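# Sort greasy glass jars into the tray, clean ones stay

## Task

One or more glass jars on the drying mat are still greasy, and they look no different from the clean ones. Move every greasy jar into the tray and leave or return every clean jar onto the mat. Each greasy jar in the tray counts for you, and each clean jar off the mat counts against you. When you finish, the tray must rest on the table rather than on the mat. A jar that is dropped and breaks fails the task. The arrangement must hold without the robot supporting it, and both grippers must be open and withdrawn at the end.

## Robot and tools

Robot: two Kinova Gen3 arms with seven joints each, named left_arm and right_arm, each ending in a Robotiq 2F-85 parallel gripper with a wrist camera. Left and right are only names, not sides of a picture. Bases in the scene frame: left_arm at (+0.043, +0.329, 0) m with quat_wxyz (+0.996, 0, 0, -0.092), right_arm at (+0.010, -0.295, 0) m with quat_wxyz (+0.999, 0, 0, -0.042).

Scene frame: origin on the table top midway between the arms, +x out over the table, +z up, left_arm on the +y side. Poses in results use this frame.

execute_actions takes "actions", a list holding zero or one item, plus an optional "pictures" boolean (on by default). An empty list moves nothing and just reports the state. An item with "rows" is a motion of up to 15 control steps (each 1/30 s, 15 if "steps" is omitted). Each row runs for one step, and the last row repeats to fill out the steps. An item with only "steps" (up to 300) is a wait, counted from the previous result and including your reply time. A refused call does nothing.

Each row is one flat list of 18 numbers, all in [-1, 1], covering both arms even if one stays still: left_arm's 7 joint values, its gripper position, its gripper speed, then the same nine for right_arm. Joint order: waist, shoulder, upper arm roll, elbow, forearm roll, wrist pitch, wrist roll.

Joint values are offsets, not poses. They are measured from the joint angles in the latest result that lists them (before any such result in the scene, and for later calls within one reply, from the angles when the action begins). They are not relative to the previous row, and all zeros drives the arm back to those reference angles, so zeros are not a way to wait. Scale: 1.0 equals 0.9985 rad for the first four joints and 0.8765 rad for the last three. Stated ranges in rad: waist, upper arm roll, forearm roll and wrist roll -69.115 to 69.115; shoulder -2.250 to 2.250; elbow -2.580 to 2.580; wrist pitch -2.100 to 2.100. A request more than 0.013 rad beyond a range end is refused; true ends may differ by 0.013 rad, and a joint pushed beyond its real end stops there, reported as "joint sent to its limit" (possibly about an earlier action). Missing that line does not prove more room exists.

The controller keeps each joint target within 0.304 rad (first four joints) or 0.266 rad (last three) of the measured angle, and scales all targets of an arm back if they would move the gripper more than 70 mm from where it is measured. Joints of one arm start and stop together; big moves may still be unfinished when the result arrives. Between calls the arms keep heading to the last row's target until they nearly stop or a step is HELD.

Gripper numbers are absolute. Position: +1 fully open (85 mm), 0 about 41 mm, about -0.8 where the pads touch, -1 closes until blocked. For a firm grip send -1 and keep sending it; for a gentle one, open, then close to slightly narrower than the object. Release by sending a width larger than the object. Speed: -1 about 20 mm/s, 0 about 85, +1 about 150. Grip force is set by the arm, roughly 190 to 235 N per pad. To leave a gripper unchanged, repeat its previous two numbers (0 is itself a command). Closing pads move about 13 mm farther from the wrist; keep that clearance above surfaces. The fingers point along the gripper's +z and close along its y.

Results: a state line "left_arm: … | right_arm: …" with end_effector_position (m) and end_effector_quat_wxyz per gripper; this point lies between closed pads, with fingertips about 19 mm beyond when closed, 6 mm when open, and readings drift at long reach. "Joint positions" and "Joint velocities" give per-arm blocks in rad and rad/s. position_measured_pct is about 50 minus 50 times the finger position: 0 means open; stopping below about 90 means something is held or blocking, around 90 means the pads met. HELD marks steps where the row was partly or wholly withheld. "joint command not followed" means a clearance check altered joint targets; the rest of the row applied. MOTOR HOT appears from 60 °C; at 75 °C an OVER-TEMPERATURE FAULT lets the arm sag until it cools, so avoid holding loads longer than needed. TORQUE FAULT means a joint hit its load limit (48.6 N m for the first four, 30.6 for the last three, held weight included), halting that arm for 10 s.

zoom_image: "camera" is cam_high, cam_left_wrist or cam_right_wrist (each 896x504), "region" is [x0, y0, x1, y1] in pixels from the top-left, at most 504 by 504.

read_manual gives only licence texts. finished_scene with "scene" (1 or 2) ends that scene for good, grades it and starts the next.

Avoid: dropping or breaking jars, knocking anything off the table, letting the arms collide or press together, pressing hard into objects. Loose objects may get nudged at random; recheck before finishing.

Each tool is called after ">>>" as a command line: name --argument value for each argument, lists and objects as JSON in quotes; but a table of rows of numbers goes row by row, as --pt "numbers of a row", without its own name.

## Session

>>> execute_actions --actions '[]'

Scene clock: 0.00 s of 7100.00 s.
left_arm: end_effector_position=(+0.3942, +0.4999, +0.2837) position_measured_pct=0.0 end_effector_quat_wxyz=(-0.125, +0.627, +0.750, +0.170) | right_arm: end_effector_position=(+0.3876, -0.4363, +0.3780) position_measured_pct=0.0 end_effector_quat_wxyz=(+0.166, +0.663, +0.724, +0.097)
Joint positions: left_arm=[-0.641  0.146  0.3    1.873 -0.522  1.09   0.255] | right_arm=[ 0.157 -0.063  0.084  1.756 -0.042  1.064  0.426]
Joint velocities: left_arm=[ 0.    -0.002 -0.     0.001  0.    -0.001  0.001] | right_arm=[-0.    -0.     0.     0.     0.001 -0.    -0.001]
Motor temperatures (°C, as the motors report them): left_arm=[34 33 28 31 39 37 40] | right_arm=[32 30 31 29 36 35 49]

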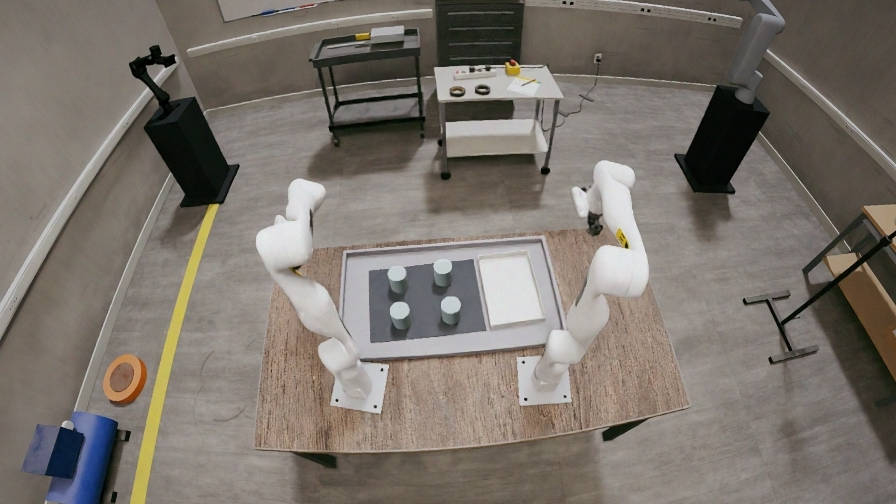

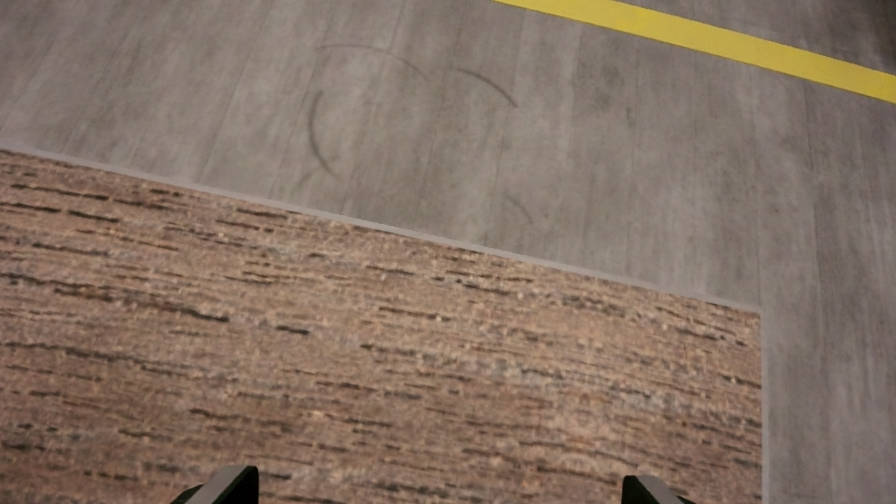

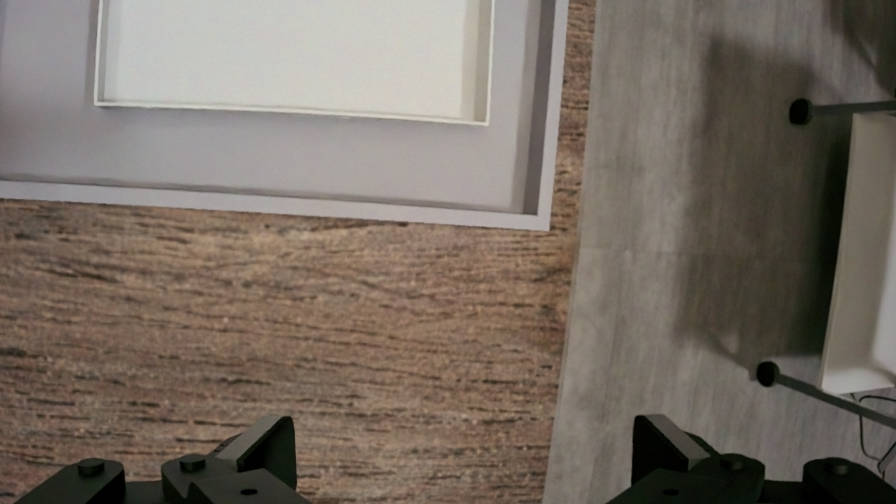

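>>> execute_actions --actions '[{"rows":[[0.7645,0.29,-0.3005,-0.0274,0.5956,-0.2617,0.059,1,0,0.4,0,0,0,0,0,0,1,0]]}]' --pictures false

>>> execute_actions --actions '[{"steps":30}]'

Scene clock: 3.93 s of 7100.00 s.
left_arm: end_effector_position=(+0.4498, +0.3627, +0.1826) position_measured_pct=0.0 end_effector_quat_wxyz=(-0.039, +0.636, +0.768, +0.061) | right_arm: end_effector_position=(+0.3115, -0.5627, +0.3780) position_measured_pct=0.0 end_effector_quat_wxyz=(+0.181, +0.784, +0.591, +0.065)
Joint positions: left_arm=[-0.277  0.361  0.074  1.852 -0.213  0.918  0.294] | right_arm=[ 0.522 -0.063  0.086  1.756 -0.041  1.064  0.426]
Joint velocities: left_arm=[ 0.904  0.252 -0.268 -0.025  0.754 -0.206  0.047] | right_arm=[ 0.46  -0.004  0.009  0.001  0.004  0.001 -0.001]
Motor temperatures (°C, as the motors report them): left_arm=[34 33 28 32 39 37 40] | right_arm=[32 30 31 29 36 35 49]
Steps of this call (steps 1 to 90: nothing new was sent; then 0.43 s passed at rest; steps 91 to 105: all 15 steps of this action). Readings (joint positions | what the end effector reports):
91: left_arm=[-0.639 0.148 0.299 1.873 -0.521 1.090 0.255] | right_arm=[0.159 -0.063 0.084 1.756 -0.042 1.064 0.426] | left_arm position_measured_pct=0.0 | right_arm position_measured_pct=0.0
92: left_arm=[-0.631 0.154 0.294 1.872 -0.517 1.086 0.256] | right_arm=[0.166 -0.063 0.083 1.756 -0.043 1.064 0.426] | left_arm position_measured_pct=0.0 | right_arm position_measured_pct=0.0
94: left_arm=[-0.600 0.182 0.268 1.869 -0.495 1.066 0.261] | right_arm=[0.197 -0.063 0.082 1.756 -0.043 1.064 0.426] | left_arm position_measured_pct=0.0 | right_arm position_measured_pct=0.0
98: left_arm=[-0.488 0.270 0.175 1.861 -0.399 0.995 0.277] | right_arm=[0.318 -0.062 0.082 1.756 -0.042 1.064 0.426] | left_arm position_measured_pct=0.0 | right_arm position_measured_pct=0.0
105: the state above

Scene clock: 4.93 s of 7100.00 s.
left_arm: end_effector_position=(+0.4316, +0.1792, +0.1500) position_measured_pct=0.0 end_effector_quat_wxyz=(-0.000, +0.707, +0.707, -0.000) | right_arm: end_effector_position=(+0.3028, -0.5721, +0.3780) position_measured_pct=0.0 end_effector_quat_wxyz=(+0.182, +0.793, +0.578, +0.062)
Joint positions: left_arm=[ 0.123  0.436 -0.     1.845  0.     0.861  0.307] | right_arm=[ 0.556 -0.063  0.084  1.756 -0.042  1.064  0.426]
Joint velocities: left_arm=[ 0.     0.001 -0.001 -0.    -0.    -0.002 -0.001] | right_arm=[-0.     0.    -0.     0.     0.001  0.    -0.001]
Motor temperatures (°C, as the motors report them): left_arm=[34 33 28 32 39 37 40] | right_arm=[32 30 31 29 36 35 49]
Steps of this call (steps 1 to 30: the robot went on to your last target). Readings (joint positions | what the end effector reports):
1: left_arm=[-0.246 0.369 0.066 1.851 -0.189 0.912 0.295] | right_arm=[0.535 -0.063 0.086 1.756 -0.041 1.064 0.426] | left_arm position_measured_pct=0.0 | right_arm position_measured_pct=0.0
2: left_arm=[-0.215 0.377 0.058 1.851 -0.167 0.906 0.297] | right_arm=[0.542 -0.063 0.086 1.756 -0.041 1.064 0.426] | left_arm position_measured_pct=0.0 | right_arm position_measured_pct=0.0
4: left_arm=[-0.152 0.389 0.045 1.849 -0.130 0.896 0.299] | right_arm=[0.547 -0.063 0.085 1.756 -0.042 1.064 0.426] | left_arm position_measured_pct=0.0 | right_arm position_measured_pct=0.0
8: left_arm=[-0.024 0.411 0.024 1.847 -0.069 0.879 0.303] | right_arm=[0.553 -0.063 0.084 1.756 -0.042 1.064 0.426] | left_arm position_measured_pct=0.0 | right_arm position_measured_pct=0.0
30: the state above

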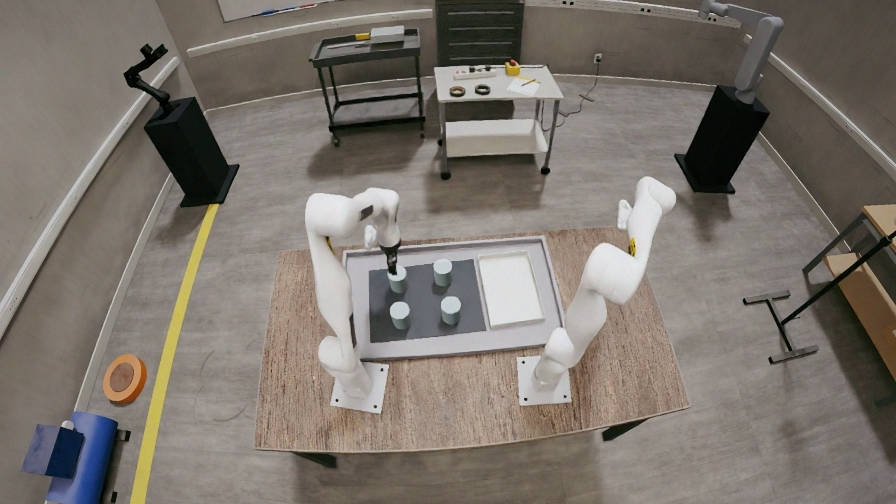

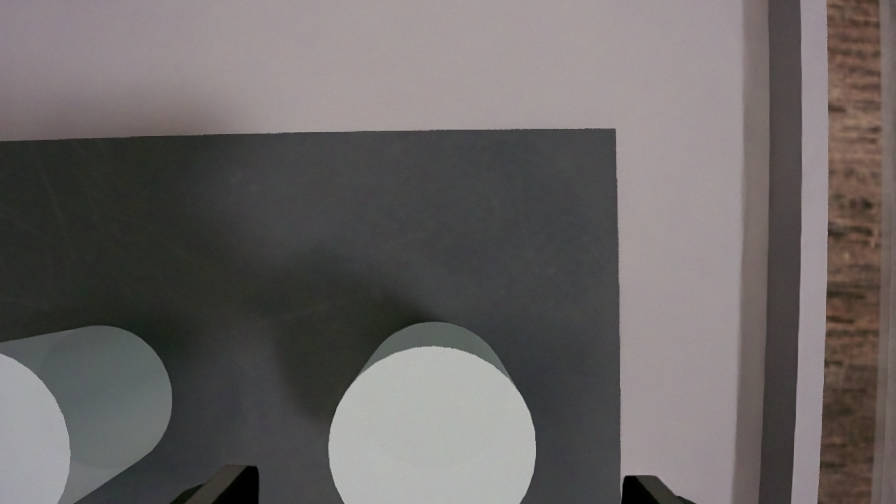

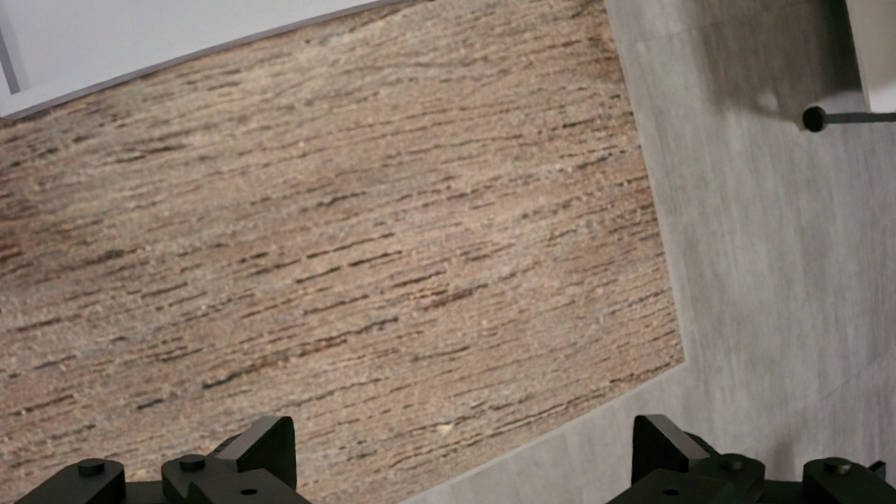

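>>> execute_actions --actions '[{"rows":[[-0.005,0.0625,0,0.063,0,-0.143,-0.005,1,0,0,0,0,0,0,0,0,1,0]]}]'

Scene clock: 7.70 s of 7100.00 s.
left_arm: end_effector_position=(+0.4286, +0.1823, +0.1102) position_measured_pct=0.0 end_effector_quat_wxyz=(+0.000, +0.707, +0.707, -0.000) | right_arm: end_effector_position=(+0.3028, -0.5721, +0.3780) position_measured_pct=0.0 end_effector_quat_wxyz=(+0.182, +0.793, +0.578, +0.062)
Joint positions: left_arm=[ 0.118  0.498 -0.     1.908  0.     0.735  0.303] | right_arm=[ 0.556 -0.063  0.084  1.756 -0.042  1.064  0.426]
Joint velocities: left_arm=[ 0.     0.003 -0.     0.    -0.    -0.    -0.001] | right_arm=[ 0.     0.    -0.    -0.    -0.001 -0.    -0.   ]
Motor temperatures (°C, as the motors report them): left_arm=[34 33 28 32 39 37 40] | right_arm=[32 30 31 29 36 35 49]
Steps of this call (steps 1 to 15: the robot went on to your last target; steps 16 to 68: nothing new was sent; steps 69 to 83: all 15 steps of this action). Readings (joint positions | what the end effector reports):
69: left_arm=[0.123 0.437 0.000 1.846 0.000 0.859 0.307] | right_arm=[0.556 -0.063 0.084 1.756 -0.042 1.064 0.426] | left_arm position_measured_pct=0.0 | right_arm position_measured_pct=0.0
70: left_arm=[0.122 0.443 0.000 1.851 0.000 0.849 0.307] | right_arm=[0.556 -0.063 0.084 1.756 -0.042 1.064 0.426] | left_arm position_measured_pct=0.0 | right_arm position_measured_pct=0.0
72: left_arm=[0.120 0.470 0.000 1.876 0.000 0.798 0.305] | right_arm=[0.556 -0.063 0.084 1.756 -0.042 1.064 0.426] | left_arm position_measured_pct=0.0 | right_arm position_measured_pct=0.0
76: left_arm=[0.118 0.495 -0.000 1.908 0.000 0.737 0.303] | right_arm=[0.556 -0.063 0.084 1.756 -0.042 1.064 0.426] | left_arm position_measured_pct=0.0 | right_arm position_measured_pct=0.0
83: the state above

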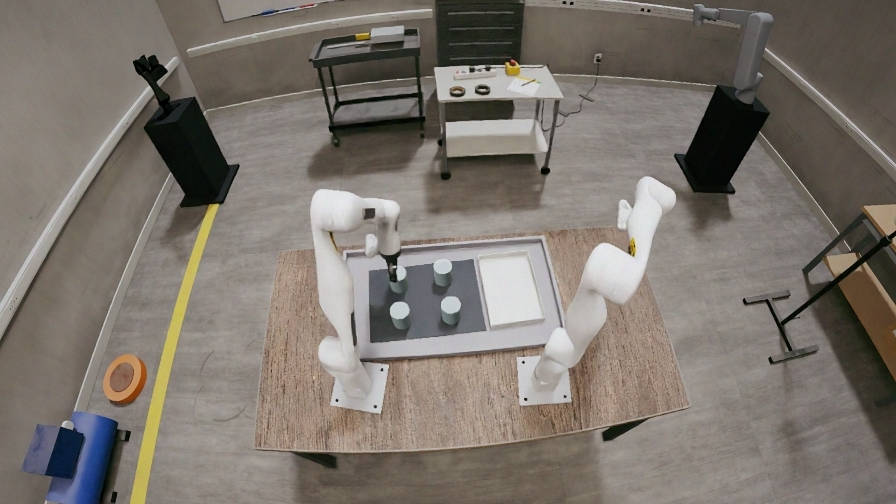

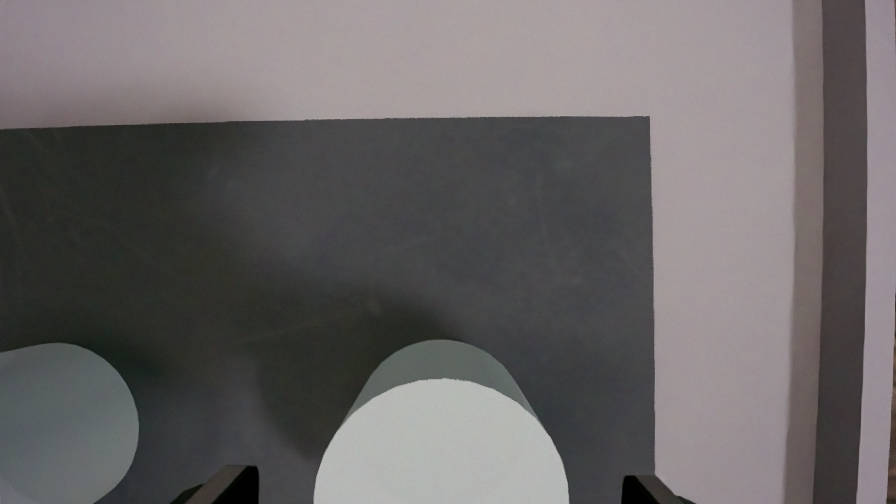

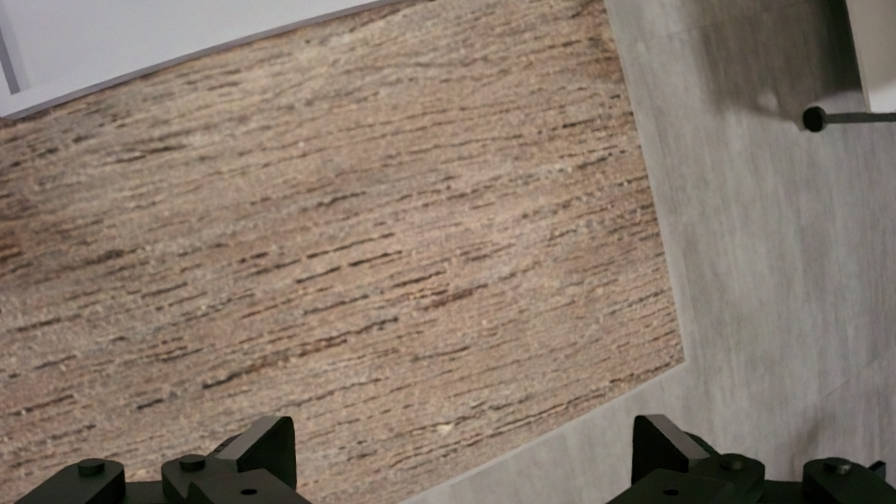

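>>> execute_actions --actions '[{"rows":[[0.002,0.107,0,0.047,0,-0.175,0,1,0,0,0,0,0,0,0,0,1,0]]}]' --pictures false

>>> execute_actions --actions '[{"rows":[[0,0,0,0,0,0,0,0.66,0,0,0,0,0,0,0,0,1,0]],"steps":10}]' --pictures false

>>> execute_actions --actions '[{"rows":[[0,0,0,0,0,0,0,0.56,-1,0,0,0,0,0,0,0,1,0]]}]'

Scene clock: 11.70 s of 7100.00 s.
left_arm: end_effector_position=(+0.4285, +0.1815, +0.0576) position_measured_pct=0.0 end_effector_quat_wxyz=(+0.000, +0.708, +0.706, +0.000) | right_arm: end_effector_position=(+0.3028, -0.5721, +0.3780) position_measured_pct=0.0 end_effector_quat_wxyz=(+0.182, +0.793, +0.578, +0.062)
Joint positions: left_arm=[ 0.12   0.603 -0.     1.955  0.     0.582  0.303] | right_arm=[ 0.556 -0.063  0.084  1.756 -0.042  1.064  0.426]
Joint velocities: left_arm=[-0.001  0.011  0.001  0.     0.    -0.001 -0.002] | right_arm=[ 0.     0.     0.    -0.001  0.    -0.    -0.001]
Motor temperatures (°C, as the motors report them): left_arm=[34 33 28 32 39 37 40] | right_arm=[32 30 31 29 36 35 49]
Steps of this call (steps 1 to 15: the robot went on to your last target; steps 16 to 90: nothing new was sent; then 0.50 s passed at rest; steps 91 to 105: all 15 steps of this action). Readings (joint positions | what the end effector reports):
91: left_arm=[0.118 0.499 -0.000 1.909 0.000 0.734 0.303] | right_arm=[0.556 -0.063 0.084 1.756 -0.042 1.064 0.426] | left_arm position_measured_pct=0.0 | right_arm position_measured_pct=0.0
92: left_arm=[0.118 0.506 0.000 1.911 0.000 0.727 0.303] | right_arm=[0.556 -0.063 0.084 1.756 -0.042 1.064 0.426] | left_arm position_measured_pct=0.0 | right_arm position_measured_pct=0.0
94: left_arm=[0.118 0.536 0.000 1.922 0.000 0.688 0.303] | right_arm=[0.556 -0.063 0.084 1.756 -0.042 1.064 0.426] | left_arm position_measured_pct=0.0 | right_arm position_measured_pct=0.0
98: left_arm=[0.119 0.597 -0.000 1.953 0.000 0.591 0.303] | right_arm=[0.556 -0.063 0.084 1.756 -0.042 1.064 0.426] | left_arm position_measured_pct=0.0 | right_arm position_measured_pct=0.0
105: the state above

Scene clock: 12.03 s of 7100.00 s.
left_arm: end_effector_position=(+0.4285, +0.1815, +0.0576) position_measured_pct=16.3 end_effector_quat_wxyz=(+0.000, +0.708, +0.706, +0.000) | right_arm: end_effector_position=(+0.3028, -0.5721, +0.3780) position_measured_pct=0.0 end_effector_quat_wxyz=(+0.182, +0.793, +0.578, +0.062)
Joint positions: left_arm=[ 0.12   0.603 -0.     1.955  0.     0.582  0.303] | right_arm=[ 0.556 -0.063  0.084  1.756 -0.042  1.064  0.426]
Joint velocities: left_arm=[-0.     0.001 -0.     0.     0.     0.001  0.   ] | right_arm=[-0.    -0.    -0.    -0.    -0.002  0.001  0.001]
Motor temperatures (°C, as the motors report them): left_arm=[34 33 28 32 39 37 40] | right_arm=[32 30 31 29 36 35 49]
Steps of this call (steps 1 to 10: all 10 steps of this action). Readings (joint positions | what the end effector reports):
1: left_arm=[0.120 0.603 -0.000 1.955 0.000 0.582 0.303] | right_arm=[0.556 -0.063 0.084 1.756 -0.042 1.064 0.426] | left_arm position_measured_pct=0.0 | right_arm position_measured_pct=0.0
2: left_arm=[0.120 0.603 -0.000 1.955 0.000 0.582 0.303] | right_arm=[0.556 -0.063 0.084 1.756 -0.042 1.064 0.426] | left_arm position_measured_pct=0.4 | right_arm position_measured_pct=0.0
4: left_arm=[0.120 0.603 -0.000 1.955 0.000 0.582 0.303] | right_arm=[0.556 -0.063 0.084 1.756 -0.042 1.064 0.426] | left_arm position_measured_pct=4.8 | right_arm position_measured_pct=0.0
8: left_arm=[0.120 0.603 -0.000 1.955 0.000 0.582 0.303] | right_arm=[0.556 -0.063 0.084 1.756 -0.042 1.064 0.426] | left_arm position_measured_pct=14.7 | right_arm position_measured_pct=0.0
10: the state above

Scene clock: 12.53 s of 7100.00 s.
left_arm: end_effector_position=(+0.4288, +0.1815, +0.0577) position_measured_pct=21.8 end_effector_quat_wxyz=(+0.001, +0.708, +0.706, +0.000) | right_arm: end_effector_position=(+0.3028, -0.5721, +0.3780) position_measured_pct=0.0 end_effector_quat_wxyz=(+0.182, +0.793, +0.578, +0.062)
Joint positions: left_arm=[ 0.119  0.603 -0.     1.955  0.     0.582  0.303] | right_arm=[ 0.556 -0.063  0.084  1.756 -0.042  1.064  0.426]
Joint velocities: left_arm=[-0.001 -0.001  0.    -0.    -0.    -0.002 -0.001] | right_arm=[-0.    -0.    -0.     0.     0.     0.001 -0.   ]
Motor temperatures (°C, as the motors report them): left_arm=[34 33 28 32 39 37 40] | right_arm=[32 30 31 30 36 35 49]
Steps of this call (steps 1 to 15: all 15 steps of this action). Readings (joint positions | what the end effector reports):
1: left_arm=[0.120 0.603 -0.000 1.955 0.000 0.582 0.303] | right_arm=[0.556 -0.063 0.084 1.756 -0.042 1.064 0.426] | left_arm position_measured_pct=16.7 | right_arm position_measured_pct=0.0
2: left_arm=[0.120 0.603 -0.000 1.955 0.000 0.582 0.303] | right_arm=[0.556 -0.063 0.084 1.756 -0.042 1.064 0.426] | left_arm position_measured_pct=16.7 | right_arm position_measured_pct=0.0
4: left_arm=[0.120 0.603 -0.000 1.955 0.000 0.582 0.303] | right_arm=[0.556 -0.063 0.084 1.756 -0.042 1.064 0.426] | left_arm position_measured_pct=17.9 | right_arm position_measured_pct=0.0
8: left_arm=[0.120 0.603 -0.000 1.955 0.000 0.582 0.303] | right_arm=[0.556 -0.063 0.084 1.756 -0.042 1.064 0.426] | left_arm position_measured_pct=20.6 | right_arm position_measured_pct=0.0
15: the state above

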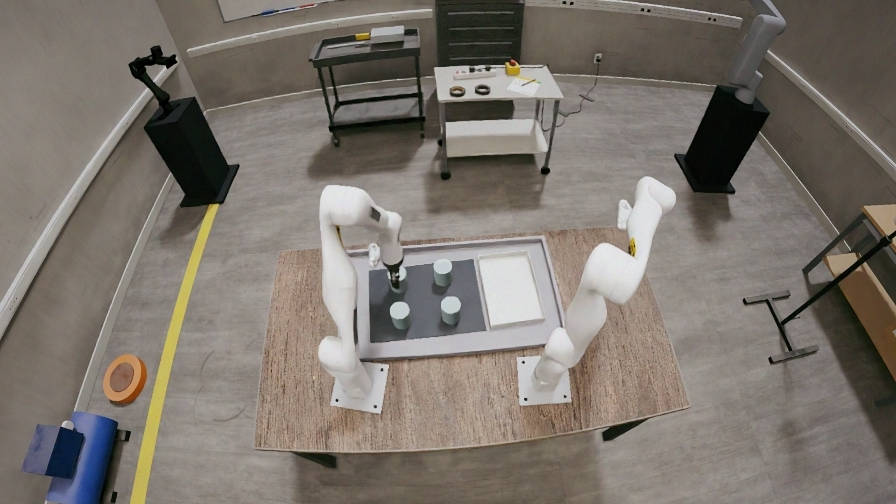

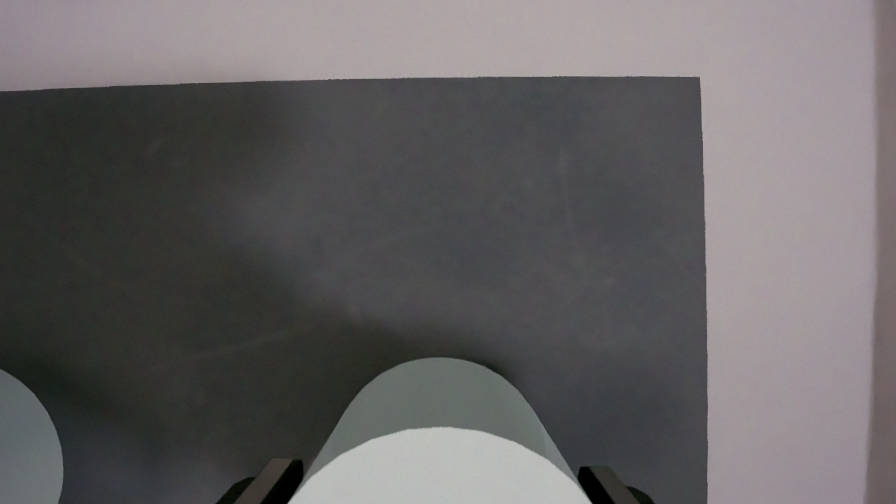

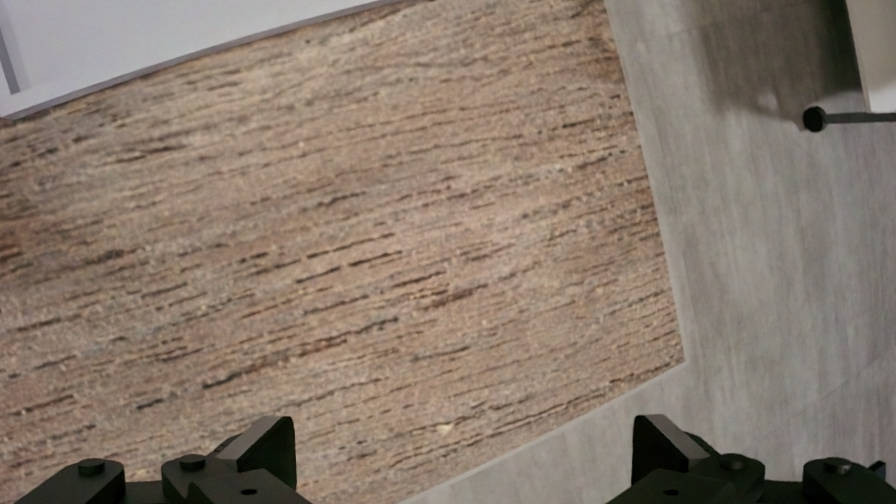

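>>> execute_actions --actions '[{"rows":[[0,0,0,0,0,0,0,0.53,-1,0,0,0,0,0,0,0,1,0]],"steps":10}]' --pictures false

Scene clock: 14.50 s of 7100.00 s.
left_arm: end_effector_position=(+0.4288, +0.1815, +0.0578) position_measured_pct=22.6 end_effector_quat_wxyz=(+0.001, +0.708, +0.706, +0.000) | right_arm: end_effector_position=(+0.3028, -0.5721, +0.3780) position_measured_pct=0.0 end_effector_quat_wxyz=(+0.182, +0.793, +0.578, +0.062)
Joint positions: left_arm=[ 0.119  0.603 -0.     1.955  0.     0.582  0.303] | right_arm=[ 0.556 -0.063  0.084  1.756 -0.042  1.064  0.426]
Joint velocities: left_arm=[ 0.001 -0.001 -0.     0.     0.     0.002 -0.001] | right_arm=[ 0.     0.     0.     0.001 -0.     0.    -0.001]
Motor temperatures (°C, as the motors report them): left_arm=[34 33 28 32 39 37 40] | right_arm=[32 30 31 30 36 35 49]
Steps of this call (steps 1 to 15: the robot went on to your last target; steps 16 to 49: nothing new was sent; steps 50 to 59: all 10 steps of this action). Readings (joint positions | what the end effector reports):
50: left_arm=[0.119 0.603 -0.000 1.955 0.000 0.582 0.303] | right_arm=[0.556 -0.063 0.084 1.756 -0.042 1.064 0.426] | left_arm position_measured_pct=21.8 | right_arm position_measured_pct=0.0
51: left_arm=[0.119 0.603 -0.000 1.955 0.000 0.582 0.303] | right_arm=[0.556 -0.063 0.084 1.756 -0.042 1.064 0.426] | left_arm position_measured_pct=22.2 | right_arm position_measured_pct=0.0
53: left_arm=[0.119 0.603 -0.000 1.955 0.000 0.582 0.303] | right_arm=[0.556 -0.063 0.084 1.756 -0.042 1.064 0.426] | left_arm position_measured_pct=22.6 | right_arm position_measured_pct=0.0
57: left_arm=[0.119 0.603 -0.000 1.955 0.000 0.582 0.303] | right_arm=[0.556 -0.063 0.084 1.756 -0.042 1.064 0.426] | left_arm position_measured_pct=22.6 | right_arm position_measured_pct=0.0
59: the state above

>>> execute_actions --actions '[{"rows":[[0,0.009,0,0.0035,0,-0.014,0,0.53,-1,0,0,0,0,0,0,0,1,0]],"steps":10}]' --pictures false

Scene clock: 16.10 s of 7100.00 s.
left_arm: end_effector_position=(+0.4289, +0.1814, +0.0550) position_measured_pct=22.6 end_effector_quat_wxyz=(+0.002, +0.708, +0.706, +0.001) | right_arm: end_effector_position=(+0.3028, -0.5721, +0.3780) position_measured_pct=0.0 end_effector_quat_wxyz=(+0.182, +0.793, +0.578, +0.062)
Joint positions: left_arm=[0.12  0.608 0.    1.958 0.    0.571 0.302] | right_arm=[ 0.556 -0.063  0.084  1.756 -0.042  1.064  0.426]
Joint velocities: left_arm=[ 0.     0.002 -0.001 -0.001  0.     0.001  0.001] | right_arm=[-0.    -0.001  0.     0.     0.001  0.001  0.001]
Motor temperatures (°C, as the motors report them): left_arm=[34 33 28 32 39 37 40] | right_arm=[32 30 31 30 36 35 49]
Steps of this call (steps 1 to 15: the robot went on to your last target; steps 16 to 38: nothing new was sent; steps 39 to 48: all 10 steps of this action). Readings (joint positions | what the end effector reports):
39: left_arm=[0.119 0.604 -0.000 1.955 0.000 0.581 0.303] | right_arm=[0.556 -0.063 0.084 1.756 -0.042 1.064 0.426] | left_arm position_measured_pct=22.6 | right_arm position_measured_pct=0.0
40: left_arm=[0.119 0.608 0.000 1.956 0.000 0.576 0.303] | right_arm=[0.556 -0.063 0.084 1.756 -0.042 1.064 0.426] | left_arm position_measured_pct=22.6 | right_arm position_measured_pct=0.0
42: left_arm=[0.119 0.608 0.000 1.958 0.000 0.572 0.303] | right_arm=[0.556 -0.063 0.084 1.756 -0.042 1.064 0.426] | left_arm position_measured_pct=22.6 | right_arm position_measured_pct=0.0
46: left_arm=[0.120 0.608 0.000 1.958 0.000 0.571 0.302] | right_arm=[0.556 -0.063 0.084 1.756 -0.042 1.064 0.426] | left_arm position_measured_pct=22.6 | right_arm position_measured_pct=0.0
48: the state above

>>> execute_actions --actions '[{"rows":[[0,0,0,0,0,0,0,-1,-0.5,0,0,0,0,0,0,0,1,0]],"steps":10}]' --pictures false

>>> execute_actions --actions '[{"rows":[[0,-0.03,0,-0.018,0,0.056,0,-1,-0.5,0,0,0,0,0,0,0,1,0],[0,-0.03,0,-0.018,0,0.056,0,-1,-0.5,0,0,0,0,0,0,0,1,0],[0,-0.06,0,-0.037,0,0.112,0,-1,-0.5,0,0,0,0,0,0,0,1,0],[0,-0.06,0,-0.037,0,0.112,0,-1,-0.5,0,0,0,0,0,0,0,1,0],[0,-0.09,0,-0.055,0,0.168,0,-1,-0.5,0,0,0,0,0,0,0,1,0],[0,-0.09,0,-0.055,0,0.168,0,-1,-0.5,0,0,0,0,0,0,0,1,0],[0,-0.12,0,-0.074,0,0.225,0,-1,-0.5,0,0,0,0,0,0,0,1,0],[0,-0.12,0,-0.074,0,0.225,0,-1,-0.5,0,0,0,0,0,0,0,1,0],[0,-0.15,0,-0.092,0,0.281,0,-1,-0.5,0,0,0,0,0,0,0,1,0],[0,-0.15,0,-0.092,0,0.281,0,-1,-0.5,0,0,0,0,0,0,0,1,0],[0,-0.18,0,-0.11,0,0.337,0,-1,-0.5,0,0,0,0,0,0,0,1,0],[0,-0.18,0,-0.11,0,0.337,0,-1,-0.5,0,0,0,0,0,0,0,1,0],[0,-0.211,0,-0.129,0,0.393,0,-1,-0.5,0,0,0,0,0,0,0,1,0]]}]' --pictures false

>>> execute_actions --actions '[{"steps":10}]'

Scene clock: 25.57 s of 7100.00 s.
left_arm: end_effector_position=(+0.4292, +0.1812, +0.0557) position_measured_pct=25.0 end_effector_quat_wxyz=(+0.002, +0.708, +0.706, +0.001) | right_arm: end_effector_position=(+0.3028, -0.5721, +0.3780) position_measured_pct=0.0 end_effector_quat_wxyz=(+0.182, +0.793, +0.578, +0.062)
Joint positions: left_arm=[0.12  0.607 0.    1.958 0.    0.572 0.302] | right_arm=[ 0.556 -0.063  0.084  1.756 -0.042  1.064  0.426]
Joint velocities: left_arm=[-0.     0.001 -0.     0.    -0.     0.001  0.   ] | right_arm=[ 0.     0.     0.    -0.    -0.001 -0.     0.001]
Motor temperatures (°C, as the motors report them): left_arm=[34 33 28 32 39 37 40] | right_arm=[32 30 31 30 36 35 49]
Steps of this call (steps 1 to 15: the robot went on to your last target; steps 16 to 90: nothing new was sent; then 6.13 s passed at rest; steps 91 to 100: all 10 steps of this action). Readings (joint positions | what the end effector reports):
91: left_arm=[0.120 0.607 0.000 1.958 0.000 0.572 0.302] | right_arm=[0.556 -0.063 0.084 1.756 -0.042 1.064 0.426] | left_arm position_measured_pct=22.6 | right_arm position_measured_pct=0.0
92: left_arm=[0.120 0.606 0.000 1.958 0.000 0.572 0.302] | right_arm=[0.556 -0.063 0.084 1.756 -0.042 1.064 0.426] | left_arm position_measured_pct=23.0 | right_arm position_measured_pct=0.0
94: left_arm=[0.120 0.607 0.000 1.958 0.000 0.572 0.302] | right_arm=[0.556 -0.063 0.084 1.756 -0.042 1.064 0.426] | left_arm position_measured_pct=23.8 | right_arm position_measured_pct=0.0
98: left_arm=[0.120 0.607 0.000 1.958 0.000 0.572 0.302] | right_arm=[0.556 -0.063 0.084 1.756 -0.042 1.064 0.426] | left_arm position_measured_pct=25.0 | right_arm position_measured_pct=0.0
100: the state above

Scene clock: 26.07 s of 7100.00 s.
left_arm: end_effector_position=(+0.4292, +0.1812, +0.1621) position_measured_pct=25.0 end_effector_quat_wxyz=(-0.000, +0.708, +0.706, -0.000) | right_arm: end_effector_position=(+0.3028, -0.5721, +0.3780) position_measured_pct=0.0 end_effector_quat_wxyz=(+0.182, +0.793, +0.578, +0.062)
Joint positions: left_arm=[0.12  0.411 0.    1.838 0.    0.893 0.302] | right_arm=[ 0.556 -0.063  0.084  1.756 -0.042  1.064  0.426]
Joint velocities: left_arm=[ 0.    -0.306  0.002 -0.222 -0.001  0.555 -0.002] | right_arm=[-0.    -0.     0.    -0.     0.001 -0.     0.   ]
Motor temperatures (°C, as the motors report them): left_arm=[34 33 28 32 39 37 40] | right_arm=[32 30 31 30 36 35 49]
Steps of this call (steps 1 to 15: all 15 steps of this action). Readings (joint positions | what the end effector reports):
1: left_arm=[0.120 0.605 0.000 1.957 0.000 0.573 0.302] | right_arm=[0.556 -0.063 0.084 1.756 -0.042 1.064 0.426] | left_arm position_measured_pct=25.0 | right_arm position_measured_pct=0.0
2: left_arm=[0.119 0.600 0.000 1.955 0.000 0.581 0.302] | right_arm=[0.556 -0.063 0.084 1.756 -0.042 1.064 0.426] | left_arm position_measured_pct=25.0 | right_arm position_measured_pct=0.0
4: left_arm=[0.119 0.572 0.000 1.940 0.000 0.622 0.302] | right_arm=[0.556 -0.063 0.084 1.756 -0.042 1.064 0.426] | left_arm position_measured_pct=25.0 | right_arm position_measured_pct=0.0
8: left_arm=[0.119 0.514 0.000 1.902 0.000 0.723 0.302] | right_arm=[0.556 -0.063 0.084 1.756 -0.042 1.064 0.426] | left_arm position_measured_pct=25.0 | right_arm position_measured_pct=0.0
15: the state above

Scene clock: 26.40 s of 7100.00 s.
left_arm: end_effector_position=(+0.4280, +0.1816, +0.1701) position_measured_pct=25.0 end_effector_quat_wxyz=(-0.000, +0.708, +0.706, -0.000) | right_arm: end_effector_position=(+0.3028, -0.5721, +0.3780) position_measured_pct=0.0 end_effector_quat_wxyz=(+0.182, +0.793, +0.578, +0.062)
Joint positions: left_arm=[0.12  0.397 0.    1.829 0.    0.917 0.302] | right_arm=[ 0.556 -0.063  0.084  1.756 -0.042  1.064  0.426]
Joint velocities: left_arm=[ 0.001 -0.005 -0.    -0.    -0.    -0.001 -0.002] | right_arm=[-0.  0.  0.  0. -0. -0. -0.]
Motor temperatures (°C, as the motors report them): left_arm=[34 33 28 32 39 37 40] | right_arm=[32 30 31 30 36 35 49]
Steps of this call (steps 1 to 10: the robot went on to your last target). Readings (joint positions | what the end effector reports):
1: left_arm=[0.120 0.404 0.000 1.832 0.000 0.908 0.302] | right_arm=[0.556 -0.063 0.084 1.756 -0.042 1.064 0.426] | left_arm position_measured_pct=25.0 | right_arm position_measured_pct=0.0
2: left_arm=[0.120 0.401 0.000 1.829 0.000 0.914 0.302] | right_arm=[0.556 -0.063 0.084 1.756 -0.042 1.064 0.426] | left_arm position_measured_pct=25.0 | right_arm position_measured_pct=0.0
4: left_arm=[0.120 0.400 0.000 1.829 0.000 0.916 0.302] | right_arm=[0.556 -0.063 0.084 1.756 -0.042 1.064 0.426] | left_arm position_measured_pct=25.0 | right_arm position_measured_pct=0.0
8: left_arm=[0.120 0.397 0.000 1.829 0.000 0.917 0.302] | right_arm=[0.556 -0.063 0.084 1.756 -0.042 1.064 0.426] | left_arm position_measured_pct=25.0 | right_arm position_measured_pct=0.0
10: the state above

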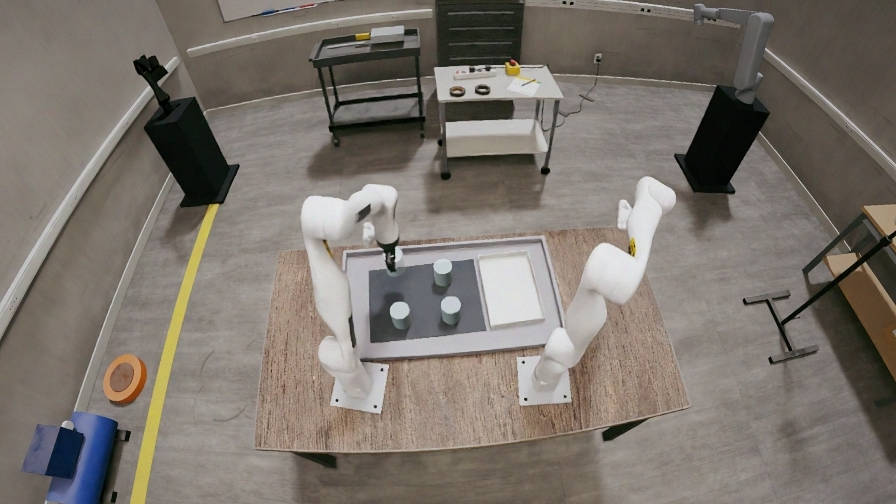

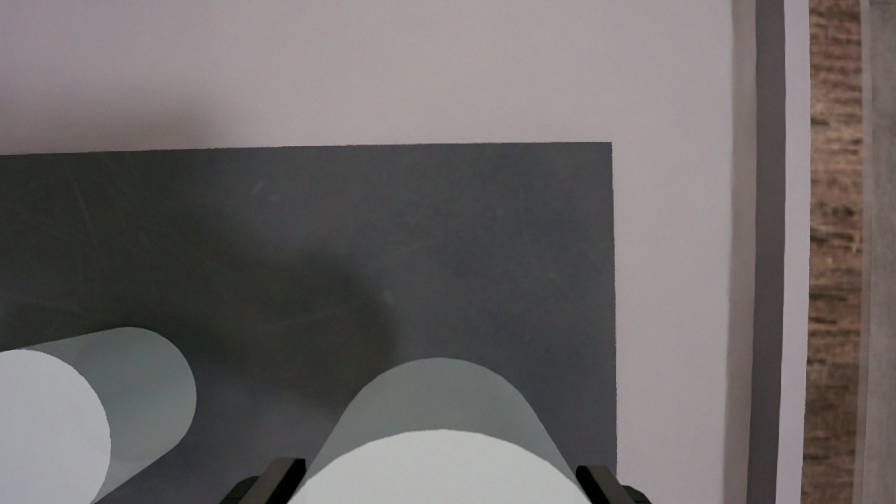

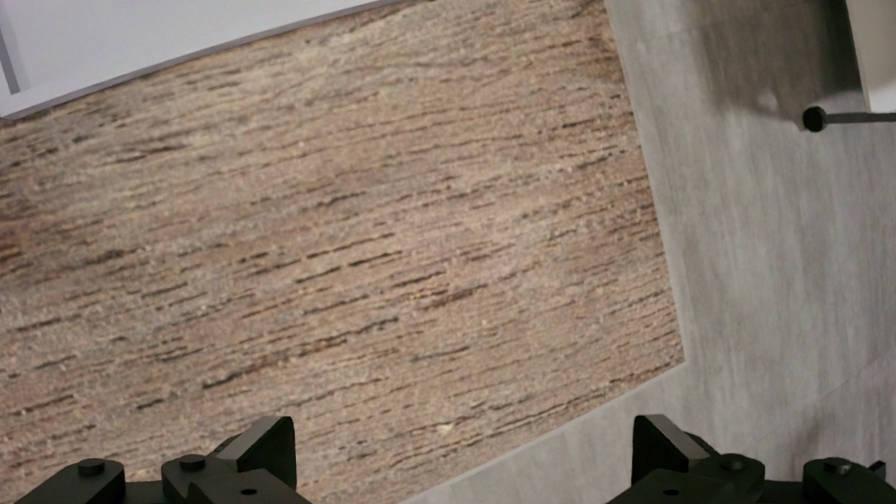

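>>> execute_actions --actions '[{"rows":[[0.14,0.14,0,-0.268,0,0.145,0.16,-1,-0.5,0,0,0,0,0,0,0,1,0]],"steps":8}]' --pictures false

>>> execute_actions --actions '[{"rows":[[0.14,0.14,0,-0.268,0,0.145,0.16,-1,-0.5,0,0,0,0,0,0,0,1,0]],"steps":5}]' --pictures false

>>> execute_actions --actions '[{"rows":[[0.14,0.14,0,-0.268,0,0.145,0.16,-1,-0.5,0,0,0,0,0,0,0,1,0]],"steps":5}]' --pictures false

>>> execute_actions --actions '[{"rows":[[0.14,0.14,0,-0.268,0,0.145,0.16,-1,-0.5,0,0,0,0,0,0,0,1,0]],"steps":5}]' --pictures false

>>> execute_actions --actions '[{"rows":[[0.14,0.14,0,-0.268,0,0.145,0.16,-1,-0.5,0,0,0,0,0,0,0,1,0]],"steps":15}]'

Scene clock: 31.70 s of 7100.00 s.
left_arm: end_effector_position=(+0.4548, +0.1347, +0.1726) position_measured_pct=25.0 end_effector_quat_wxyz=(-0.002, +0.709, +0.705, -0.001) | right_arm: end_effector_position=(+0.3028, -0.5721, +0.3780) position_measured_pct=0.0 end_effector_quat_wxyz=(+0.182, +0.793, +0.578, +0.062)
Joint positions: left_arm=[ 0.202  0.48  -0.001  1.677 -0.     0.989  0.382] | right_arm=[ 0.556 -0.063  0.084  1.756 -0.042  1.064  0.426]
Joint velocities: left_arm=[ 0.495  0.501  0.034 -1.027  0.021  0.468  0.553] | right_arm=[-0.    -0.     0.    -0.    -0.001 -0.002  0.001]
Motor temperatures (°C, as the motors report them): left_arm=[34 33 28 32 39 37 40] | right_arm=[32 30 31 30 36 35 49]
Steps of this call (steps 1 to 30: the robot went on to your last target; steps 31 to 90: nothing new was sent; then 2.03 s passed at rest; steps 91 to 98: all 8 steps of this action). Readings (joint positions | what the end effector reports):
91: left_arm=[0.120 0.397 -0.000 1.828 0.000 0.917 0.303] | right_arm=[0.556 -0.063 0.084 1.756 -0.042 1.064 0.426] | left_arm position_measured_pct=25.0 | right_arm position_measured_pct=0.0
92: left_arm=[0.124 0.401 -0.001 1.823 -0.000 0.920 0.305] | right_arm=[0.556 -0.063 0.084 1.756 -0.042 1.064 0.426] | left_arm position_measured_pct=25.0 | right_arm position_measured_pct=0.0
94: left_arm=[0.140 0.417 -0.001 1.796 -0.000 0.933 0.319] | right_arm=[0.556 -0.063 0.084 1.756 -0.042 1.064 0.426] | left_arm position_measured_pct=25.0 | right_arm position_measured_pct=0.0
98: the state above

Scene clock: 31.87 s of 7100.00 s.
left_arm: end_effector_position=(+0.4777, +0.0757, +0.1764) position_measured_pct=25.0 end_effector_quat_wxyz=(-0.001, +0.708, +0.706, -0.000) | right_arm: end_effector_position=(+0.3028, -0.5721, +0.3780) position_measured_pct=0.0 end_effector_quat_wxyz=(+0.182, +0.793, +0.578, +0.062)
Joint positions: left_arm=[ 0.293  0.571 -0.     1.5    0.     1.072  0.474] | right_arm=[ 0.556 -0.063  0.084  1.756 -0.042  1.064  0.426]
Joint velocities: left_arm=[ 0.471  0.467  0.017 -0.93   0.01   0.437  0.494] | right_arm=[-0.    -0.    -0.    -0.    -0.001 -0.001 -0.001]
Motor temperatures (°C, as the motors report them): left_arm=[34 33 28 32 39 37 40] | right_arm=[32 30 31 30 36 35 49]
Steps of this call (steps 1 to 5: all 5 steps of this action). Readings (joint positions | what the end effector reports):
1: left_arm=[0.219 0.497 -0.000 1.644 0.000 1.004 0.399] | right_arm=[0.556 -0.063 0.084 1.756 -0.042 1.064 0.426] | left_arm position_measured_pct=25.0 | right_arm position_measured_pct=0.0
2: left_arm=[0.237 0.515 -0.001 1.607 -0.000 1.022 0.418] | right_arm=[0.556 -0.063 0.084 1.756 -0.042 1.064 0.426] | left_arm position_measured_pct=25.0 | right_arm position_measured_pct=0.0
4: left_arm=[0.276 0.555 -0.001 1.534 -0.000 1.056 0.457] | right_arm=[0.556 -0.063 0.084 1.756 -0.042 1.064 0.426] | left_arm position_measured_pct=25.0 | right_arm position_measured_pct=0.0
5: the state above

Scene clock: 32.03 s of 7100.00 s.
left_arm: end_effector_position=(+0.4892, +0.0159, +0.1775) position_measured_pct=25.0 end_effector_quat_wxyz=(-0.001, +0.708, +0.706, -0.000) | right_arm: end_effector_position=(+0.3028, -0.5721, +0.3780) position_measured_pct=0.0 end_effector_quat_wxyz=(+0.182, +0.793, +0.578, +0.062)
Joint positions: left_arm=[ 0.381  0.661 -0.001  1.33   0.     1.153  0.563] | right_arm=[ 0.556 -0.063  0.084  1.756 -0.042  1.064  0.426]
Joint velocities: left_arm=[ 0.48   0.47   0.027 -0.955  0.015  0.446  0.511] | right_arm=[ 0.    -0.    -0.    -0.     0.     0.    -0.001]
Motor temperatures (°C, as the motors report them): left_arm=[34 33 28 32 39 37 40] | right_arm=[32 30 31 30 36 35 49]
Steps of this call (steps 1 to 5: all 5 steps of this action). Readings (joint positions | what the end effector reports):
1: left_arm=[0.308 0.587 -0.000 1.470 0.000 1.086 0.490] | right_arm=[0.556 -0.063 0.084 1.756 -0.042 1.064 0.426] | left_arm position_measured_pct=25.0 | right_arm position_measured_pct=0.0
2: left_arm=[0.326 0.605 -0.001 1.437 -0.000 1.103 0.507] | right_arm=[0.556 -0.063 0.084 1.756 -0.042 1.064 0.426] | left_arm position_measured_pct=25.0 | right_arm position_measured_pct=0.0
4: left_arm=[0.364 0.644 -0.001 1.364 -0.000 1.137 0.545] | right_arm=[0.556 -0.063 0.084 1.756 -0.042 1.064 0.426] | left_arm position_measured_pct=25.0 | right_arm position_measured_pct=0.0
5: the state above

Scene clock: 32.20 s of 7100.00 s.
left_arm: end_effector_position=(+0.4902, -0.0462, +0.1771) position_measured_pct=25.0 end_effector_quat_wxyz=(-0.000, +0.708, +0.707, -0.000) | right_arm: end_effector_position=(+0.3028, -0.5721, +0.3780) position_measured_pct=0.0 end_effector_quat_wxyz=(+0.182, +0.793, +0.578, +0.062)
Joint positions: left_arm=[ 0.47   0.75  -0.001  1.158  0.     1.234  0.654] | right_arm=[ 0.556 -0.063  0.084  1.756 -0.042  1.064  0.426]
Joint velocities: left_arm=[ 0.482  0.471  0.026 -0.943  0.016  0.445  0.506] | right_arm=[-0.    -0.    -0.    -0.    -0.001 -0.001  0.   ]
Motor temperatures (°C, as the motors report them): left_arm=[34 33 28 32 39 37 40] | right_arm=[32 30 31 30 36 35 49]
Steps of this call (steps 1 to 5: all 5 steps of this action). Readings (joint positions | what the end effector reports):
1: left_arm=[0.397 0.676 -0.000 1.299 0.001 1.167 0.580] | right_arm=[0.556 -0.063 0.084 1.756 -0.042 1.064 0.426] | left_arm position_measured_pct=25.0 | right_arm position_measured_pct=0.0
2: left_arm=[0.415 0.694 -0.001 1.265 -0.000 1.184 0.597] | right_arm=[0.556 -0.063 0.084 1.756 -0.042 1.064 0.426] | left_arm position_measured_pct=25.0 | right_arm position_measured_pct=0.0
4: left_arm=[0.453 0.733 -0.001 1.192 -0.000 1.218 0.636] | right_arm=[0.556 -0.063 0.084 1.756 -0.042 1.064 0.426] | left_arm position_measured_pct=25.0 | right_arm position_measured_pct=0.0
5: the state above

Scene clock: 32.70 s of 7100.00 s.
left_arm: end_effector_position=(+0.4699, -0.1411, +0.1739) position_measured_pct=25.0 end_effector_quat_wxyz=(+0.001, +0.707, +0.707, +0.000) | right_arm: end_effector_position=(+0.3028, -0.5721, +0.3780) position_measured_pct=0.0 end_effector_quat_wxyz=(+0.182, +0.793, +0.578, +0.062)
Joint positions: left_arm=[ 0.609  0.888 -0.001  0.891  0.     1.361  0.794] | right_arm=[ 0.556 -0.063  0.084  1.756 -0.042  1.064  0.426]
Joint velocities: left_arm=[ 0.008  0.019 -0.003 -0.005 -0.    -0.    -0.001] | right_arm=[ 0.    -0.     0.     0.     0.001 -0.001 -0.   ]
Motor temperatures (°C, as the motors report them): left_arm=[34 33 28 32 39 37 40] | right_arm=[32 30 31 30 36 35 49]
Steps of this call (steps 1 to 15: all 15 steps of this action). Readings (joint positions | what the end effector reports):
1: left_arm=[0.486 0.766 0.000 1.128 0.001 1.248 0.670] | right_arm=[0.556 -0.063 0.084 1.756 -0.042 1.064 0.426] | left_arm position_measured_pct=25.0 | right_arm position_measured_pct=0.0
2: left_arm=[0.504 0.784 -0.001 1.093 -0.000 1.265 0.687] | right_arm=[0.556 -0.063 0.084 1.756 -0.042 1.064 0.426] | left_arm position_measured_pct=25.0 | right_arm position_measured_pct=0.0
4: left_arm=[0.542 0.823 -0.001 1.021 -0.000 1.299 0.725] | right_arm=[0.556 -0.063 0.084 1.756 -0.042 1.064 0.426] | left_arm position_measured_pct=25.0 | right_arm position_measured_pct=0.0
8: left_arm=[0.596 0.874 0.001 0.916 0.001 1.349 0.782] | right_arm=[0.556 -0.063 0.084 1.756 -0.042 1.064 0.426] | left_arm position_measured_pct=25.0 | right_arm position_measured_pct=0.0
15: the state above

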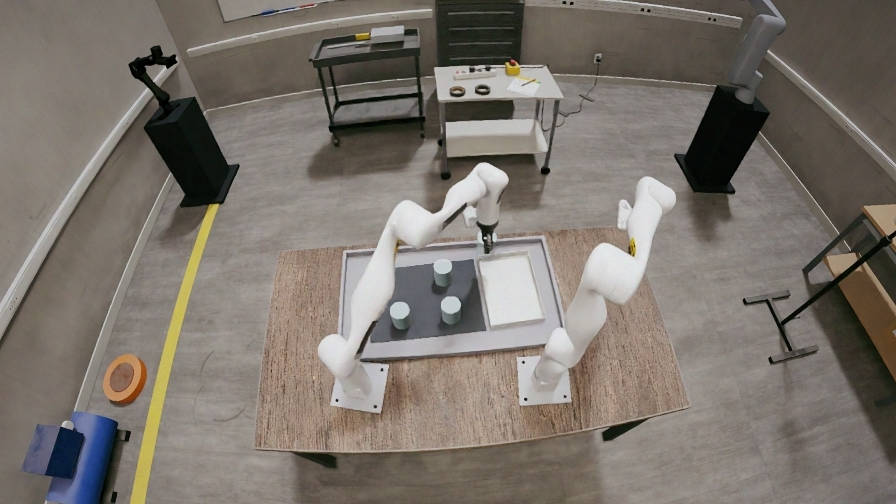

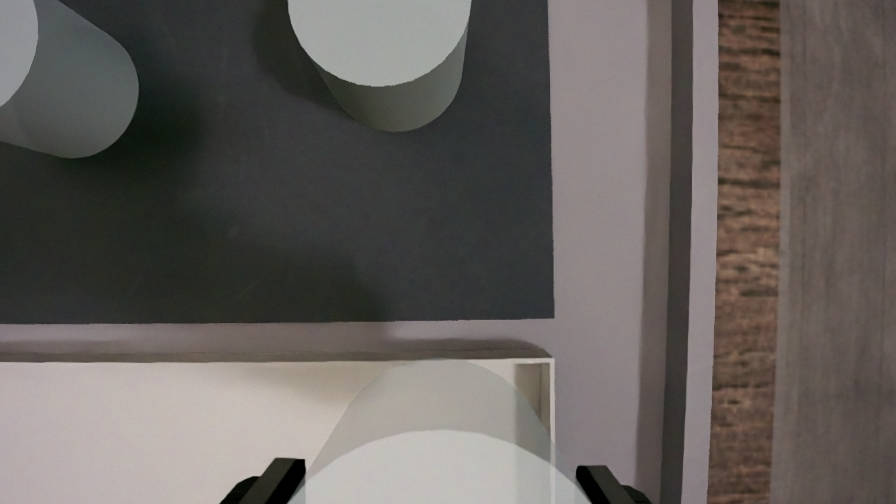

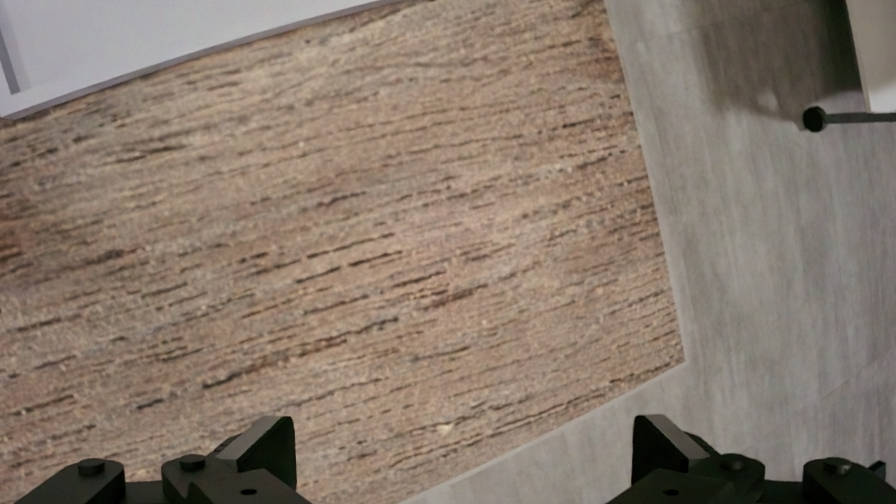

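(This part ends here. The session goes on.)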